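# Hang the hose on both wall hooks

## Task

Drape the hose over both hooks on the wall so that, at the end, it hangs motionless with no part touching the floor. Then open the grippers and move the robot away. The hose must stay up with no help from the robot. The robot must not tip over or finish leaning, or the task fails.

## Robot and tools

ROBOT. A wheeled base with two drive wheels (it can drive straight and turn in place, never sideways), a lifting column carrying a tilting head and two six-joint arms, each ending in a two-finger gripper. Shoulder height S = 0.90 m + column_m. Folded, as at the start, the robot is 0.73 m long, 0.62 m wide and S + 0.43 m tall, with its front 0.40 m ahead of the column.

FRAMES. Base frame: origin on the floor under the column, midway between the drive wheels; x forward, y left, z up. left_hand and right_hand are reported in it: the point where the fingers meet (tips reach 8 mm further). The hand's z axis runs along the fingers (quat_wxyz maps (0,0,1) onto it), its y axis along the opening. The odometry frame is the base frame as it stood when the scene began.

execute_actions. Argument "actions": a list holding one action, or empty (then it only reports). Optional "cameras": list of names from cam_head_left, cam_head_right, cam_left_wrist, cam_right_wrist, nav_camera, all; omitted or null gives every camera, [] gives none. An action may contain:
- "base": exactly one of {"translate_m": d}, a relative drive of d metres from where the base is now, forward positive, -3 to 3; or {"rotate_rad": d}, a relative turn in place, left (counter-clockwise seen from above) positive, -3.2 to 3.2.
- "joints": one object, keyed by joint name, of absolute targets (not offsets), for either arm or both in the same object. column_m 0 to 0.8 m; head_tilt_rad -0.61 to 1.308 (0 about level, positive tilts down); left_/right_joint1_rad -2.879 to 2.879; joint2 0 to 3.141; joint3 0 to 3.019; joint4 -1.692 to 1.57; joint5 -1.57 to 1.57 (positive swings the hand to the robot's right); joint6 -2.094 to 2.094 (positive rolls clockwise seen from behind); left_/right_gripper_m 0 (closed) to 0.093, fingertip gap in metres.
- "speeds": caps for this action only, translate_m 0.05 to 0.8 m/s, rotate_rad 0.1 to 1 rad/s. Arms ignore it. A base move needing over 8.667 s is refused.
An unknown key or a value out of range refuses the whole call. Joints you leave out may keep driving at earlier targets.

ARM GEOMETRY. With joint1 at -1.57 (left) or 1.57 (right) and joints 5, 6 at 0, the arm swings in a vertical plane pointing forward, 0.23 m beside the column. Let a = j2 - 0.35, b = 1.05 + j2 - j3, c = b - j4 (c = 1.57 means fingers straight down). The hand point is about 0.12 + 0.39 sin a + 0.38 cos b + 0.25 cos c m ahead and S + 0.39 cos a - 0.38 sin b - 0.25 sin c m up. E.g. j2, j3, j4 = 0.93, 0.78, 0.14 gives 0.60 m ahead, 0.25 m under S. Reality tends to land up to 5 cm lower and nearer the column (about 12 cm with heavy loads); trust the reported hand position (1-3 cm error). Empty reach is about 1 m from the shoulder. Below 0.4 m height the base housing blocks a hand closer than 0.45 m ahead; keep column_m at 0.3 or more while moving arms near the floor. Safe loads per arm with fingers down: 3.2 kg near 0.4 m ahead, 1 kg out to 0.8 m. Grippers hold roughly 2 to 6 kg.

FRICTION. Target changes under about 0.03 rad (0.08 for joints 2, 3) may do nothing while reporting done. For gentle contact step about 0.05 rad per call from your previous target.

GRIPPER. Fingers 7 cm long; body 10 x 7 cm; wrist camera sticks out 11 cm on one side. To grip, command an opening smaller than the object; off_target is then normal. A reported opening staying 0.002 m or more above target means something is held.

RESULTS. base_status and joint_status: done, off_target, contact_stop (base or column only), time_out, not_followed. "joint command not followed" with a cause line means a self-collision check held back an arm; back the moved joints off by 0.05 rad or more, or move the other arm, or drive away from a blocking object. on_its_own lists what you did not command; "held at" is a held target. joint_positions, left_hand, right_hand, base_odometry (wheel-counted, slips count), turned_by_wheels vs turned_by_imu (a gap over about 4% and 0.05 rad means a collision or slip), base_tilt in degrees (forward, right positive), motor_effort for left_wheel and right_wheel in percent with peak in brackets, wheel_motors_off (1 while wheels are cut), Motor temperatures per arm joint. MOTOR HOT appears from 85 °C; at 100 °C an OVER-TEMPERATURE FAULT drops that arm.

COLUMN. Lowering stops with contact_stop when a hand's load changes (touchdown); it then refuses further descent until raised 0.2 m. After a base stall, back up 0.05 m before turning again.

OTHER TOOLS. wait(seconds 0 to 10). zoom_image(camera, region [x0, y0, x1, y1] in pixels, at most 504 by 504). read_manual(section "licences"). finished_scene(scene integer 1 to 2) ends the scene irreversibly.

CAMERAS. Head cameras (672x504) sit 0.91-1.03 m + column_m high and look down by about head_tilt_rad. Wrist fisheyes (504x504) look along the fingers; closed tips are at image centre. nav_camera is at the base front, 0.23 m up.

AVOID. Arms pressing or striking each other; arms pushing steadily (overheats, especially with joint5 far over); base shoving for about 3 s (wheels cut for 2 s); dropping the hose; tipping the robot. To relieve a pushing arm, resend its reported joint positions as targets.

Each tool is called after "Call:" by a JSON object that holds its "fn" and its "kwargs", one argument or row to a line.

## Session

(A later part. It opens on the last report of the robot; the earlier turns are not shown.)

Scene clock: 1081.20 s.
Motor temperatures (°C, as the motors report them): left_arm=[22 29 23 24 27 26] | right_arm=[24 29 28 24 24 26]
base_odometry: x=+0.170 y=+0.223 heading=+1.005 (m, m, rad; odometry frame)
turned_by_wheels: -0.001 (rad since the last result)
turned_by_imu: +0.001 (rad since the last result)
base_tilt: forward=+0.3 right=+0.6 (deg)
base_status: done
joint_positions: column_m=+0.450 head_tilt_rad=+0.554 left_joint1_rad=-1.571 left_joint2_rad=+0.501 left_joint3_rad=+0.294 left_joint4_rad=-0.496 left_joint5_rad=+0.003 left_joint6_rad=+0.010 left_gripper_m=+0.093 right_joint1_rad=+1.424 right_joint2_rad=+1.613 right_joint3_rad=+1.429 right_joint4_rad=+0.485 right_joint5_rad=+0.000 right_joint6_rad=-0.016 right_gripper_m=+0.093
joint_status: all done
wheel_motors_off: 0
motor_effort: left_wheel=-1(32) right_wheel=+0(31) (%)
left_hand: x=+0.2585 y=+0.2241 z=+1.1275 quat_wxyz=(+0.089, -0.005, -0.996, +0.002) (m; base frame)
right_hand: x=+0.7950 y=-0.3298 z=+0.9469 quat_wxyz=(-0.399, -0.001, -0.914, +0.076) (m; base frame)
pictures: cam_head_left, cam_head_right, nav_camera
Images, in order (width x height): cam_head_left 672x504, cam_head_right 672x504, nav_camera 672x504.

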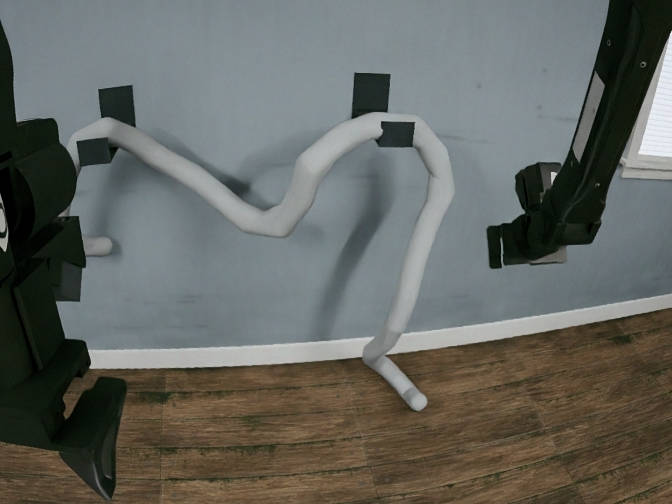

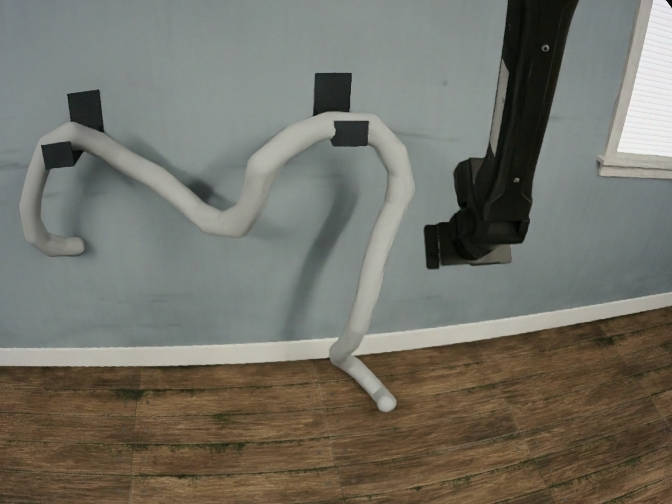

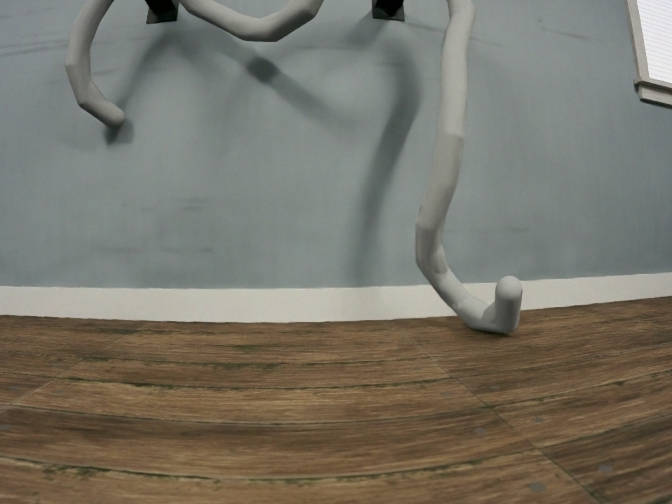

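Call:
{"fn": "execute_actions", "kwargs": {
  "actions": [
    {"base":{"translate_m":-0.6},"joints":{"head_tilt_rad":0.5},"speeds":{"translate_m":0.15}}
  ]
}}

Scene clock: 1088.90 s.
Motor temperatures (°C, as the motors report them): left_arm=[22 29 23 24 27 26] | right_arm=[24 29 28 24 24 26]
base_odometry: x=-0.152 y=-0.284 heading=+1.005 (m, m, rad; odometry frame)
turned_by_wheels: -0.001 (rad since the last result)
turned_by_imu: +0.002 (rad since the last result)
base_tilt: forward=+0.3 right=+0.6 (deg)
base_status: done
joint_positions: column_m=+0.450 head_tilt_rad=+0.518 left_joint1_rad=-1.571 left_joint2_rad=+0.500 left_joint3_rad=+0.294 left_joint4_rad=-0.496 left_joint5_rad=+0.003 left_joint6_rad=+0.010 left_gripper_m=+0.093 right_joint1_rad=+1.424 right_joint2_rad=+1.611 right_joint3_rad=+1.429 right_joint4_rad=+0.487 right_joint5_rad=+0.000 right_joint6_rad=-0.016 right_gripper_m=+0.093
joint_status: all done
wheel_motors_off: 0
motor_effort: left_wheel=-1(30) right_wheel=+3(25) (%)
left_hand: x=+0.2584 y=+0.2241 z=+1.1275 quat_wxyz=(+0.089, -0.005, -0.996, +0.002) (m; base frame)
right_hand: x=+0.7961 y=-0.3297 z=+0.9483 quat_wxyz=(-0.401, -0.001, -0.913, +0.076) (m; base frame)
pictures: cam_head_left, cam_head_right, cam_left_wrist, cam_right_wrist, nav_camera
Images, in order (width x height): cam_head_left 672x504, cam_head_right 672x504, cam_left_wrist 504x504, cam_right_wrist 504x504, nav_camera 672x504.

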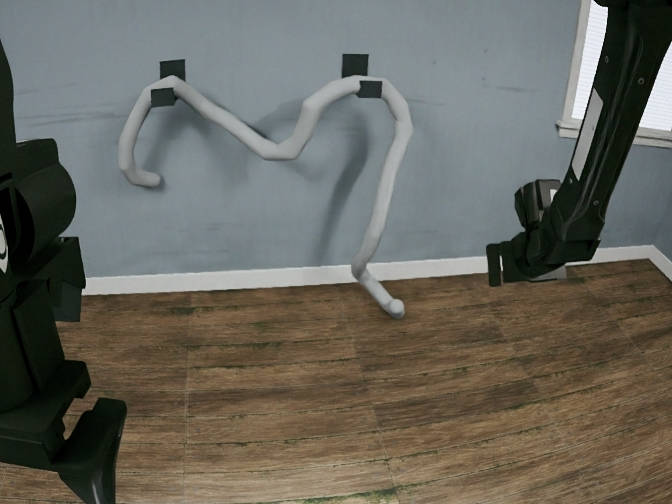

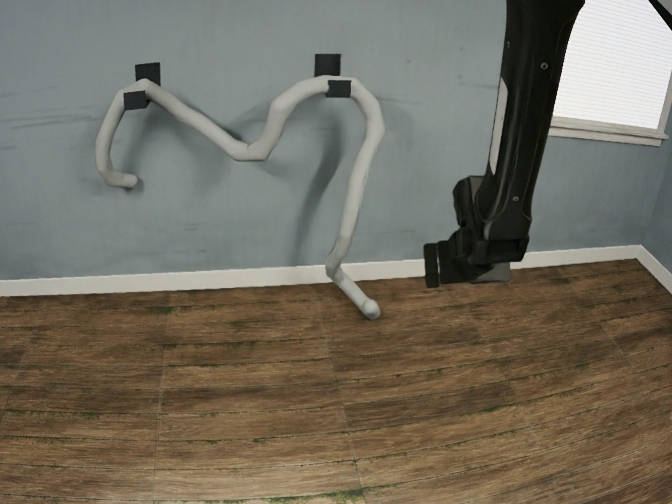

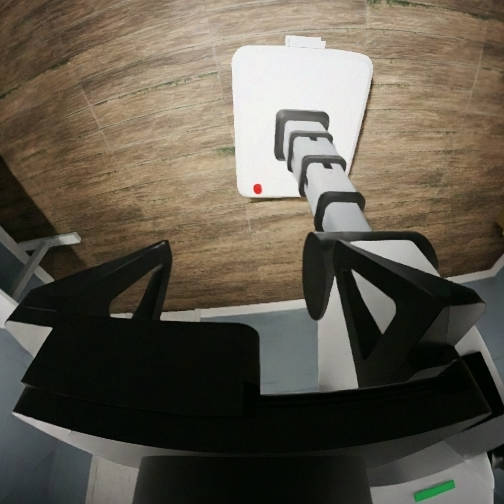

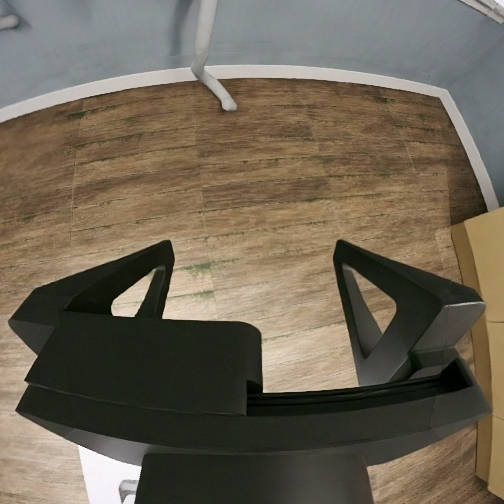

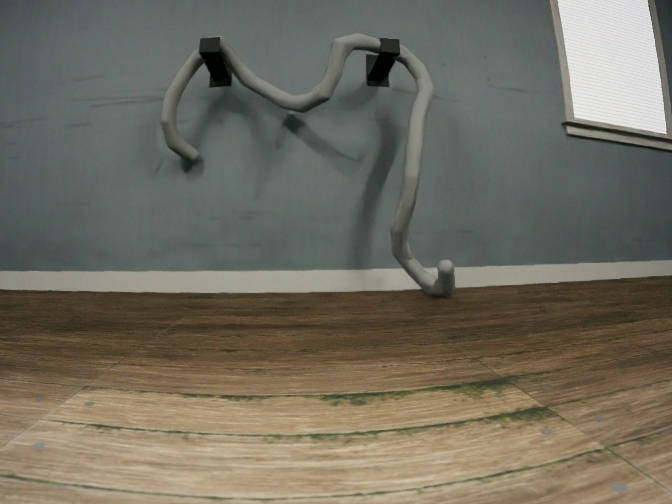

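Call:
{"fn": "execute_actions", "kwargs": {
  "actions": [
    {"base":{"translate_m":0.65},"joints":{"column_m":0.05,"right_joint1_rad":1.57,"right_joint2_rad":1.6,"right_joint3_rad":1.45,"right_joint4_rad":0.5,"head_tilt_rad":0.35},"speeds":{"translate_m":0.2}}
  ],
  "cameras": ["cam_head_left","cam_right_wrist"]
}}

Scene clock: 1096.07 s.
Motor temperatures (°C, as the motors report them): left_arm=[22 29 23 24 27 26] | right_arm=[24 30 28 24 24 26]
base_odometry: x=+0.197 y=+0.265 heading=+1.004 (m, m, rad; odometry frame)
turned_by_wheels: -0.001 (rad since the last result)
turned_by_imu: -0.002 (rad since the last result)
base_tilt: forward=+0.3 right=+0.6 (deg)
base_status: done
joint_positions: column_m=+0.050 head_tilt_rad=+0.369 left_joint1_rad=-1.571 left_joint2_rad=+0.500 left_joint3_rad=+0.294 left_joint4_rad=-0.496 left_joint5_rad=+0.003 left_joint6_rad=+0.010 left_gripper_m=+0.093 right_joint1_rad=+1.583 right_joint2_rad=+1.610 right_joint3_rad=+1.429 right_joint4_rad=+0.487 right_joint5_rad=-0.002 right_joint6_rad=-0.015 right_gripper_m=+0.093
joint_status: all done
wheel_motors_off: 0
motor_effort: left_wheel=-1(37) right_wheel=+1(31) (%)
left_hand: x=+0.2587 y=+0.2241 z=+0.7278 quat_wxyz=(+0.089, -0.005, -0.996, +0.002) (m; base frame)
right_hand: x=+0.8006 y=-0.2165 z=+0.5428 quat_wxyz=(-0.403, +0.008, -0.915, -0.004) (m; base frame)
pictures: cam_head_left, cam_right_wrist
Images, in order (width x height): cam_head_left 672x504, cam_right_wrist 504x504.

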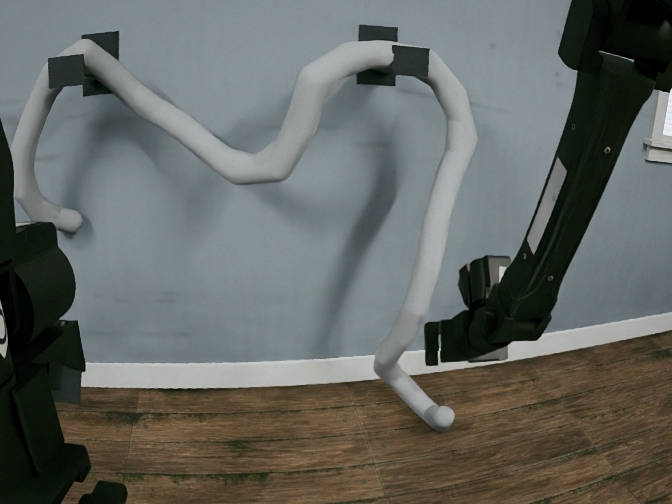

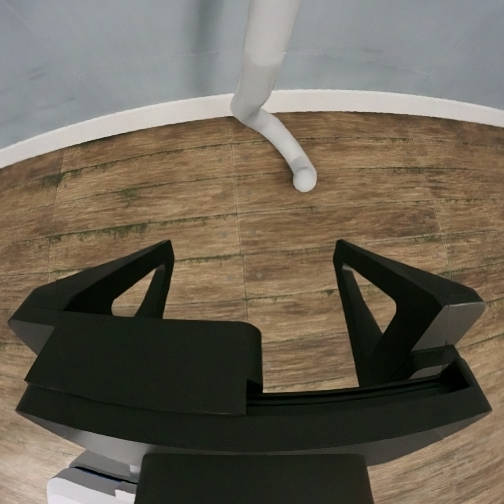

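Well aligned. Advance.

Call:
{"fn": "execute_actions", "kwargs": {
  "actions": [
    {"base":{"translate_m":0.3},"speeds":{"translate_m":0.1}}
  ],
  "cameras": ["cam_head_left","cam_right_wrist"]
}}

Scene clock: 1100.17 s.
Motor temperatures (°C, as the motors report them): left_arm=[22 29 23 24 27 26] | right_arm=[24 30 28 24 24 26]
base_odometry: x=+0.358 y=+0.518 heading=+1.003 (m, m, rad; odometry frame)
turned_by_wheels: -0.001 (rad since the last result)
turned_by_imu: -0.001 (rad since the last result)
base_tilt: forward=+0.3 right=+0.6 (deg)
base_status: done
joint_positions: column_m=+0.050 head_tilt_rad=+0.369 left_joint1_rad=-1.571 left_joint2_rad=+0.500 left_joint3_rad=+0.295 left_joint4_rad=-0.496 left_joint5_rad=+0.003 left_joint6_rad=+0.010 left_gripper_m=+0.093 right_joint1_rad=+1.583 right_joint2_rad=+1.609 right_joint3_rad=+1.430 right_joint4_rad=+0.487 right_joint5_rad=-0.002 right_joint6_rad=-0.015 right_gripper_m=+0.093
joint_status: not commanded
wheel_motors_off: 0
motor_effort: left_wheel=+0(30) right_wheel=+0(30) (%)
left_hand: x=+0.2589 y=+0.2241 z=+0.7278 quat_wxyz=(+0.089, -0.005, -0.996, +0.002) (m; base frame)
right_hand: x=+0.8011 y=-0.2165 z=+0.5434 quat_wxyz=(-0.404, +0.008, -0.915, -0.004) (m; base frame)
pictures: cam_head_left, cam_right_wrist
Images, in order (width x height): cam_head_left 672x504, cam_right_wrist 504x504.

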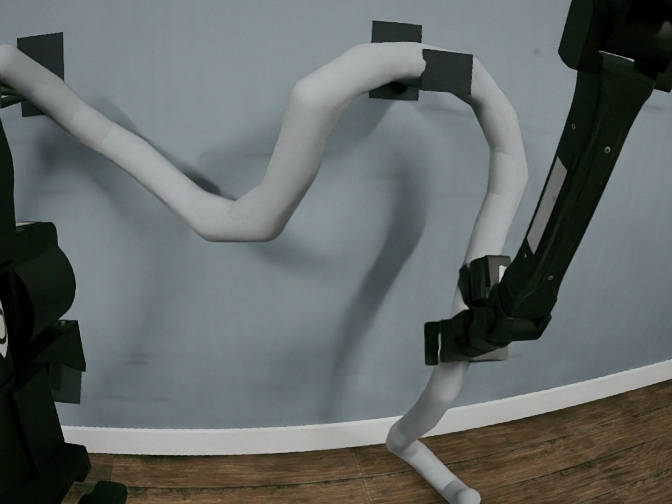

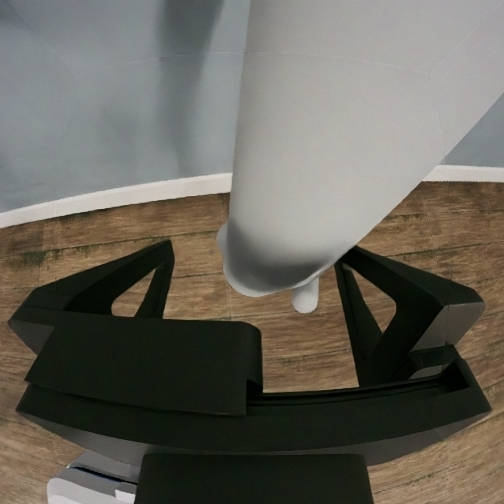

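Call:
{"fn": "execute_actions", "kwargs": {
  "actions": [
    {"base":{"translate_m":0.07},"speeds":{"translate_m":0.05}}
  ],
  "cameras": ["cam_right_wrist"]
}}

Call:
{"fn": "execute_actions", "kwargs": {
  "actions": [
    {"joints":{"right_gripper_m":0.04}}
  ],
  "cameras": ["cam_right_wrist"]
}}

Scene clock: 1102.90 s.
Motor temperatures (°C, as the motors report them): left_arm=[22 29 23 24 27 26] | right_arm=[24 30 28 24 24 26]
base_odometry: x=+0.396 y=+0.577 heading=+1.003 (m, m, rad; odometry frame)
turned_by_wheels: +0.000 (rad since the last result)
turned_by_imu: +0.000 (rad since the last result)
base_tilt: forward=+0.3 right=+0.6 (deg)
base_status: done
joint_positions: column_m=+0.050 head_tilt_rad=+0.369 left_joint1_rad=-1.571 left_joint2_rad=+0.500 left_joint3_rad=+0.295 left_joint4_rad=-0.496 left_joint5_rad=+0.003 left_joint6_rad=+0.010 left_gripper_m=+0.093 right_joint1_rad=+1.583 right_joint2_rad=+1.609 right_joint3_rad=+1.430 right_joint4_rad=+0.487 right_joint5_rad=-0.002 right_joint6_rad=-0.015 right_gripper_m=+0.093
joint_status: not commanded
wheel_motors_off: 0
motor_effort: left_wheel=+0(31) right_wheel=-2(30) (%)
left_hand: x=+0.2591 y=+0.2241 z=+0.7278 quat_wxyz=(+0.089, -0.005, -0.996, +0.002) (m; base frame)
right_hand: x=+0.8013 y=-0.2165 z=+0.5437 quat_wxyz=(-0.404, +0.008, -0.915, -0.004) (m; base frame)
pictures: cam_right_wrist
Images, in order (width x height): cam_right_wrist 504x504.

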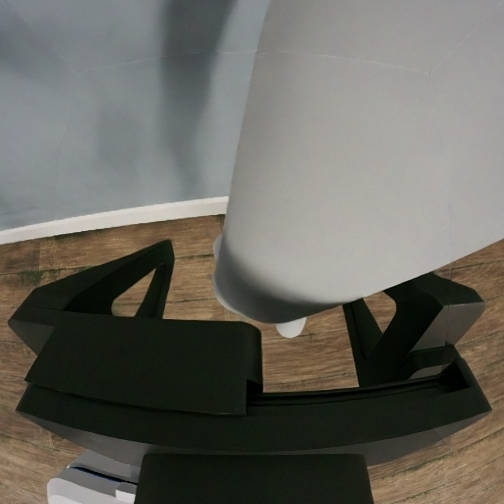

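Scene clock: 1103.50 s.
Motor temperatures (°C, as the motors report them): left_arm=[22 29 23 24 27 26] | right_arm=[24 30 28 24 24 26]
base_odometry: x=+0.396 y=+0.577 heading=+1.003 (m, m, rad; odometry frame)
turned_by_wheels: +0.000 (rad since the last result)
turned_by_imu: +0.000 (rad since the last result)
base_tilt: forward=+0.3 right=+0.6 (deg)
base_status: not commanded
joint_positions: column_m=+0.050 head_tilt_rad=+0.369 left_joint1_rad=-1.571 left_joint2_rad=+0.500 left_joint3_rad=+0.295 left_joint4_rad=-0.496 left_joint5_rad=+0.003 left_joint6_rad=+0.010 left_gripper_m=+0.093 right_joint1_rad=+1.582 right_joint2_rad=+1.609 right_joint3_rad=+1.430 right_joint4_rad=+0.490 right_joint5_rad=+0.000 right_joint6_rad=-0.010 right_gripper_m=+0.060
joint_status: right_gripper_m off_target (ended at +0.060, target +0.040)
wheel_motors_off: 0
motor_effort: left_wheel=+0(0) right_wheel=+2(1) (%)
left_hand: x=+0.2591 y=+0.2241 z=+0.7278 quat_wxyz=(+0.089, -0.005, -0.996, +0.002) (m; base frame)
right_hand: x=+0.8017 y=-0.2172 z=+0.5442 quat_wxyz=(-0.405, +0.005, -0.914, -0.004) (m; base frame)
pictures: cam_right_wrist
Images, in order (width x height): cam_right_wrist 504x504.

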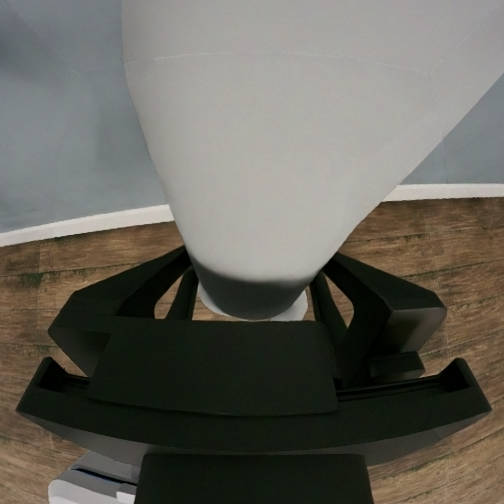

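Call:
{"fn": "execute_actions", "kwargs": {
  "actions": [
    {"joints":{"column_m":0.42,"right_joint1_rad":1.43,"head_tilt_rad":0.5}}
  ],
  "cameras": ["cam_head_left","cam_head_right"]
}}

Scene clock: 1109.53 s.
Motor temperatures (°C, as the motors report them): left_arm=[22 28 23 24 27 26] | right_arm=[24 30 28 24 24 26]
base_odometry: x=+0.396 y=+0.577 heading=+1.003 (m, m, rad; odometry frame)
turned_by_wheels: +0.000 (rad since the last result)
turned_by_imu: +0.000 (rad since the last result)
base_tilt: forward=+0.3 right=+0.6 (deg)
base_status: not commanded
joint_positions: column_m=+0.420 head_tilt_rad=+0.504 left_joint1_rad=-1.571 left_joint2_rad=+0.500 left_joint3_rad=+0.295 left_joint4_rad=-0.496 left_joint5_rad=+0.003 left_joint6_rad=+0.010 left_gripper_m=+0.093 right_joint1_rad=+1.427 right_joint2_rad=+1.634 right_joint3_rad=+1.430 right_joint4_rad=+0.479 right_joint5_rad=-0.008 right_joint6_rad=-0.026 right_gripper_m=+0.060
joint_status: all done
wheel_motors_off: 0
motor_effort: left_wheel=+0(1) right_wheel=+0(2) (%)
left_hand: x=+0.2591 y=+0.2241 z=+1.0976 quat_wxyz=(+0.089, -0.005, -0.996, +0.002) (m; base frame)
right_hand: x=+0.7859 y=-0.3278 z=+0.9017 quat_wxyz=(-0.387, +0.005, -0.919, +0.073) (m; base frame)
pictures: cam_head_left, cam_head_right
Images, in order (width x height): cam_head_left 672x504, cam_head_right 672x504.

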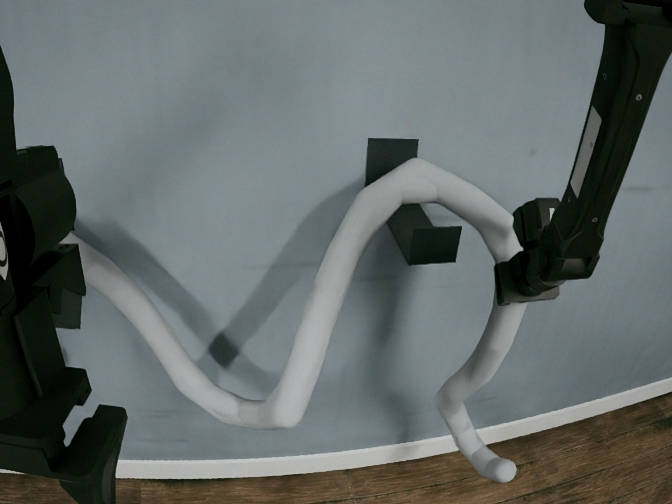

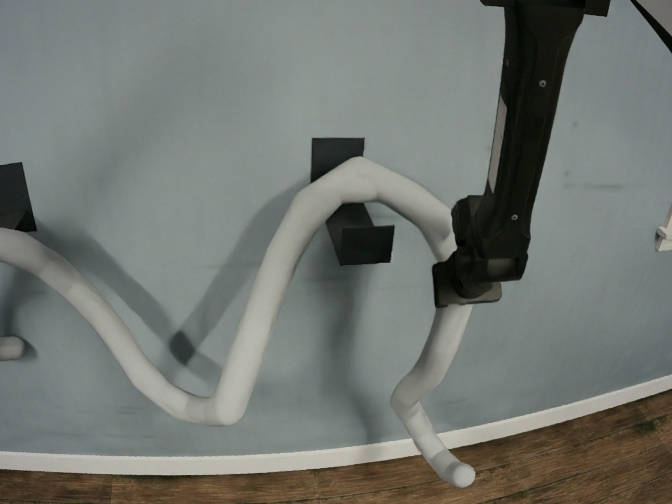

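Call:
{"fn": "execute_actions", "kwargs": {
  "actions": [
    {"joints":{"right_joint1_rad":1.53}}
  ],
  "cameras": ["cam_head_left"]
}}

Call:
{"fn": "execute_actions", "kwargs": {
  "actions": [
    {"joints":{"right_gripper_m":0.093}}
  ],
  "cameras": []
}}

Call:
{"fn": "execute_actions", "kwargs": {
  "actions": [
    {"base":{"translate_m":-0.7},"speeds":{"translate_m":0.12}}
  ],
  "cameras": ["cam_head_left","nav_camera"]
}}

Scene clock: 1111.07 s.
Motor temperatures (°C, as the motors report them): left_arm=[22 28 23 24 27 26] | right_arm=[24 30 28 24 24 26]
base_odometry: x=+0.396 y=+0.577 heading=+1.003 (m, m, rad; odometry frame)
turned_by_wheels: +0.000 (rad since the last result)
turned_by_imu: +0.000 (rad since the last result)
base_tilt: forward=+0.3 right=+0.6 (deg)
base_status: not commanded
joint_positions: column_m=+0.420 head_tilt_rad=+0.504 left_joint1_rad=-1.571 left_joint2_rad=+0.500 left_joint3_rad=+0.295 left_joint4_rad=-0.496 left_joint5_rad=+0.003 left_joint6_rad=+0.010 left_gripper_m=+0.093 right_joint1_rad=+1.536 right_joint2_rad=+1.634 right_joint3_rad=+1.430 right_joint4_rad=+0.478 right_joint5_rad=+0.001 right_joint6_rad=-0.025 right_gripper_m=+0.060
joint_status: all done
wheel_motors_off: 0
motor_effort: left_wheel=-1(0) right_wheel=+2(1) (%)
left_hand: x=+0.2591 y=+0.2241 z=+1.0976 quat_wxyz=(+0.089, -0.005, -0.996, +0.002) (m; base frame)
right_hand: x=+0.7889 y=-0.2506 z=+0.8951 quat_wxyz=(-0.388, +0.009, -0.921, +0.022) (m; base frame)
pictures: cam_head_left
Images, in order (width x height): cam_head_left 672x504.

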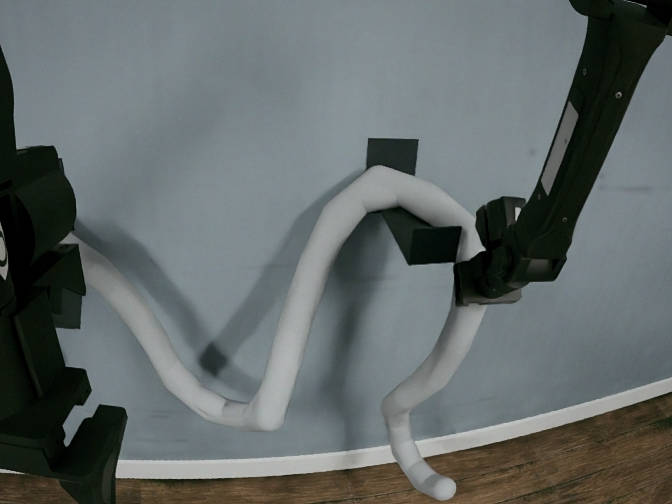

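Scene clock: 1111.73 s.
Motor temperatures (°C, as the motors report them): left_arm=[22 28 23 24 27 26] | right_arm=[24 30 28 24 24 26]
base_odometry: x=+0.396 y=+0.577 heading=+1.003 (m, m, rad; odometry frame)
turned_by_wheels: +0.000 (rad since the last result)
turned_by_imu: +0.000 (rad since the last result)
base_tilt: forward=+0.2 right=+0.6 (deg)
base_status: not commanded
joint_positions: column_m=+0.420 head_tilt_rad=+0.504 left_joint1_rad=-1.571 left_joint2_rad=+0.500 left_joint3_rad=+0.295 left_joint4_rad=-0.496 left_joint5_rad=+0.003 left_joint6_rad=+0.010 left_gripper_m=+0.093 right_joint1_rad=+1.535 right_joint2_rad=+1.623 right_joint3_rad=+1.430 right_joint4_rad=+0.482 right_joint5_rad=+0.001 right_joint6_rad=-0.023 right_gripper_m=+0.093
joint_status: all done
wheel_motors_off: 0
motor_effort: left_wheel=-1(2) right_wheel=+3(2) (%)
left_hand: x=+0.2591 y=+0.2241 z=+1.0976 quat_wxyz=(+0.089, -0.005, -0.996, +0.002) (m; base frame)
right_hand: x=+0.7942 y=-0.2516 z=+0.9032 quat_wxyz=(-0.395, +0.008, -0.918, +0.023) (m; base frame)
pictures: none
No camera images: the call's "cameras" was empty. Leave "cameras" out to get every camera's image.

Scene clock: 1118.33 s.
Motor temperatures (°C, as the motors report them): left_arm=[22 28 23 24 27 26] | right_arm=[24 30 28 24 24 26]
base_odometry: x=+0.019 y=-0.013 heading=+1.003 (m, m, rad; odometry frame)
turned_by_wheels: -0.001 (rad since the last result)
turned_by_imu: +0.002 (rad since the last result)
base_tilt: forward=+0.3 right=+0.6 (deg)
base_status: done
joint_positions: column_m=+0.420 head_tilt_rad=+0.504 left_joint1_rad=-1.571 left_joint2_rad=+0.500 left_joint3_rad=+0.294 left_joint4_rad=-0.496 left_joint5_rad=+0.003 left_joint6_rad=+0.010 left_gripper_m=+0.093 right_joint1_rad=+1.535 right_joint2_rad=+1.608 right_joint3_rad=+1.430 right_joint4_rad=+0.487 right_joint5_rad=+0.001 right_joint6_rad=-0.016 right_gripper_m=+0.093
joint_status: not commanded
wheel_motors_off: 0
motor_effort: left_wheel=-1(32) right_wheel=+1(30) (%)
left_hand: x=+0.2587 y=+0.2241 z=+1.0976 quat_wxyz=(+0.089, -0.005, -0.996, +0.002) (m; base frame)
right_hand: x=+0.8014 y=-0.2513 z=+0.9144 quat_wxyz=(-0.404, +0.005, -0.914, +0.022) (m; base frame)
pictures: cam_head_left, nav_camera
Images, in order (width x height): cam_head_left 672x504, nav_camera 672x504.

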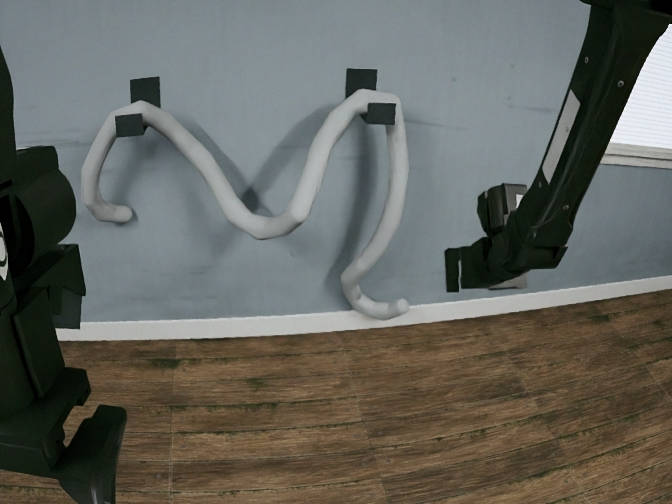

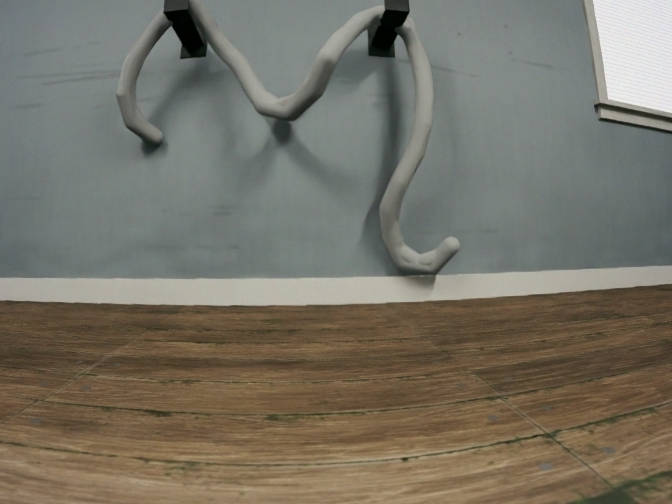

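Call:
{"fn": "execute_actions", "kwargs": {
  "actions": [
    {"base":{"translate_m":-0.3},"joints":{"right_joint1_rad":1.57,"right_joint2_rad":0.5,"right_joint3_rad":0.3,"right_joint4_rad":-0.5}}
  ],
  "cameras": []
}}

Call:
{"fn": "wait", "kwargs": {
  "seconds": 3
}}

Scene clock: 1121.27 s.
Motor temperatures (°C, as the motors report them): left_arm=[22 28 23 24 27 26] | right_arm=[24 30 28 24 24 26]
base_odometry: x=-0.142 y=-0.266 heading=+1.002 (m, m, rad; odometry frame)
turned_by_wheels: +0.000 (rad since the last result)
turned_by_imu: +0.001 (rad since the last result)
base_tilt: forward=+0.3 right=+0.6 (deg)
base_status: done
joint_positions: column_m=+0.420 head_tilt_rad=+0.505 left_joint1_rad=-1.571 left_joint2_rad=+0.499 left_joint3_rad=+0.292 left_joint4_rad=-0.496 left_joint5_rad=+0.003 left_joint6_rad=+0.010 left_gripper_m=+0.093 right_joint1_rad=+1.562 right_joint2_rad=+0.498 right_joint3_rad=+0.294 right_joint4_rad=-0.504 right_joint5_rad=+0.001 right_joint6_rad=-0.016 right_gripper_m=+0.093
joint_status: all done
wheel_motors_off: 0
motor_effort: left_wheel=+0(34) right_wheel=-1(27) (%)
left_hand: x=+0.2576 y=+0.2241 z=+1.0975 quat_wxyz=(+0.090, -0.005, -0.996, +0.002) (m; base frame)
right_hand: x=+0.2569 y=-0.2280 z=+1.0981 quat_wxyz=(+0.092, +0.005, -0.996, +0.003) (m; base frame)
pictures: none
No camera images: the call's "cameras" was empty. Leave "cameras" out to get every camera's image.

Scene clock: 1124.27 s.
Motor temperatures (°C, as the motors report them): left_arm=[22 28 23 24 27 26] | right_arm=[24 29 28 24 24 26]
base_odometry: x=-0.142 y=-0.266 heading=+1.002 (m, m, rad; odometry frame)
turned_by_wheels: +0.000 (rad since the last result)
turned_by_imu: +0.000 (rad since the last result)
base_tilt: forward=+0.3 right=+0.6 (deg)
base_status: done
joint_positions: column_m=+0.420 head_tilt_rad=+0.505 left_joint1_rad=-1.571 left_joint2_rad=+0.499 left_joint3_rad=+0.292 left_joint4_rad=-0.496 left_joint5_rad=+0.003 left_joint6_rad=+0.010 left_gripper_m=+0.093 right_joint1_rad=+1.562 right_joint2_rad=+0.498 right_joint3_rad=+0.294 right_joint4_rad=-0.504 right_joint5_rad=+0.001 right_joint6_rad=-0.016 right_gripper_m=+0.093
joint_status: all done
wheel_motors_off: 0
motor_effort: left_wheel=+0(34) right_wheel=-1(27) (%)
left_hand: x=+0.2576 y=+0.2241 z=+1.0975 quat_wxyz=(+0.090, -0.005, -0.996, +0.002) (m; base frame)
right_hand: x=+0.2569 y=-0.2280 z=+1.0981 quat_wxyz=(+0.092, +0.005, -0.996, +0.003) (m; base frame)
wait: 3.00 s; at rest by 0.27 s
pictures: cam_head_left, cam_head_right, cam_left_wrist, cam_right_wrist, nav_camera
Images, in order (width x height): cam_head_left 672x504, cam_head_right 672x504, cam_left_wrist 504x504, cam_right_wrist 504x504, nav_camera 672x504.

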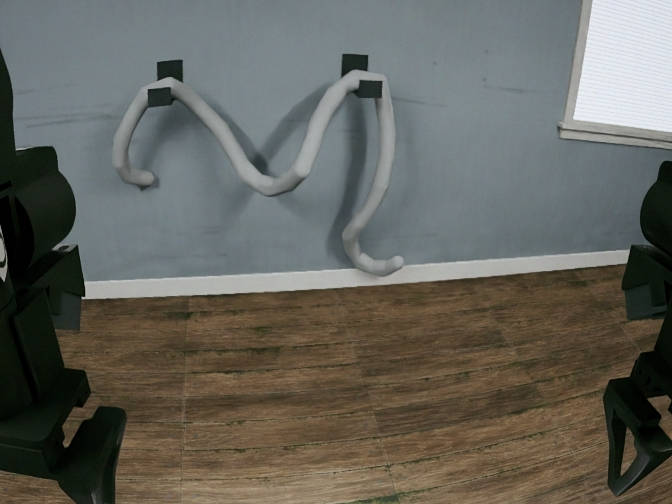

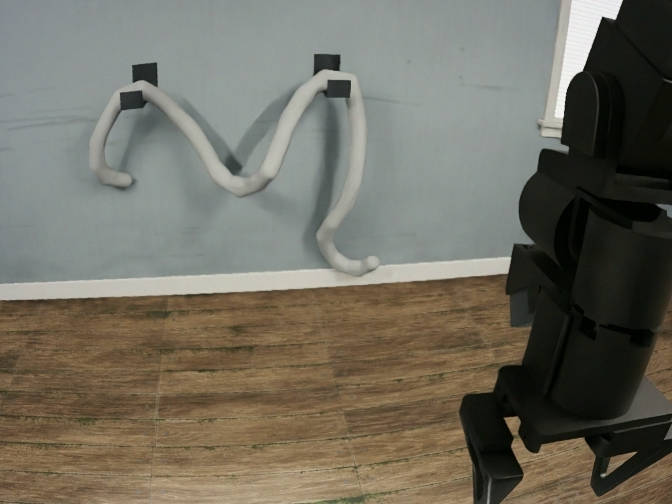

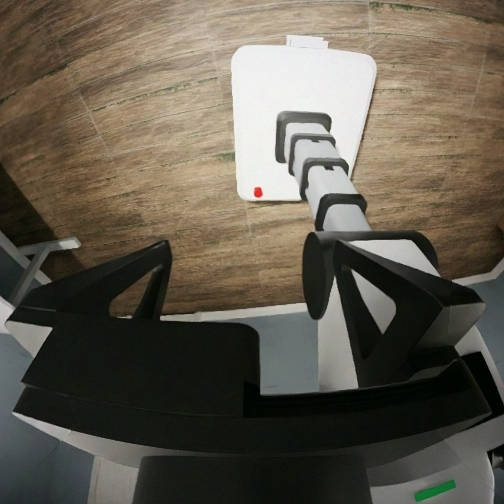

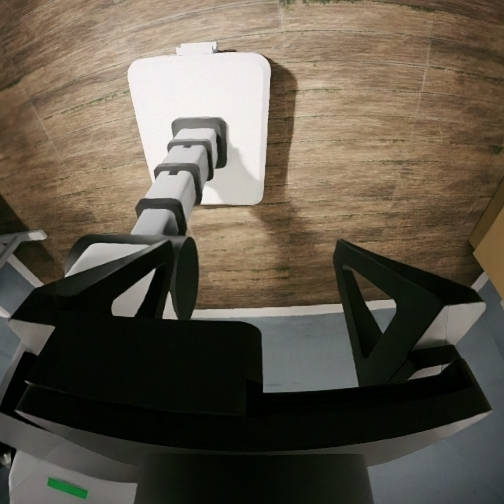

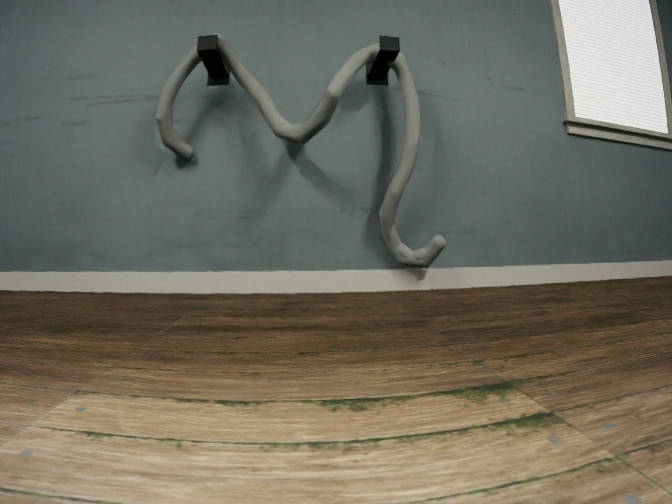

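Call:
{"fn": "finished_scene", "kwargs": {
  "scene": 1
}}

The scene is finished: the task was done.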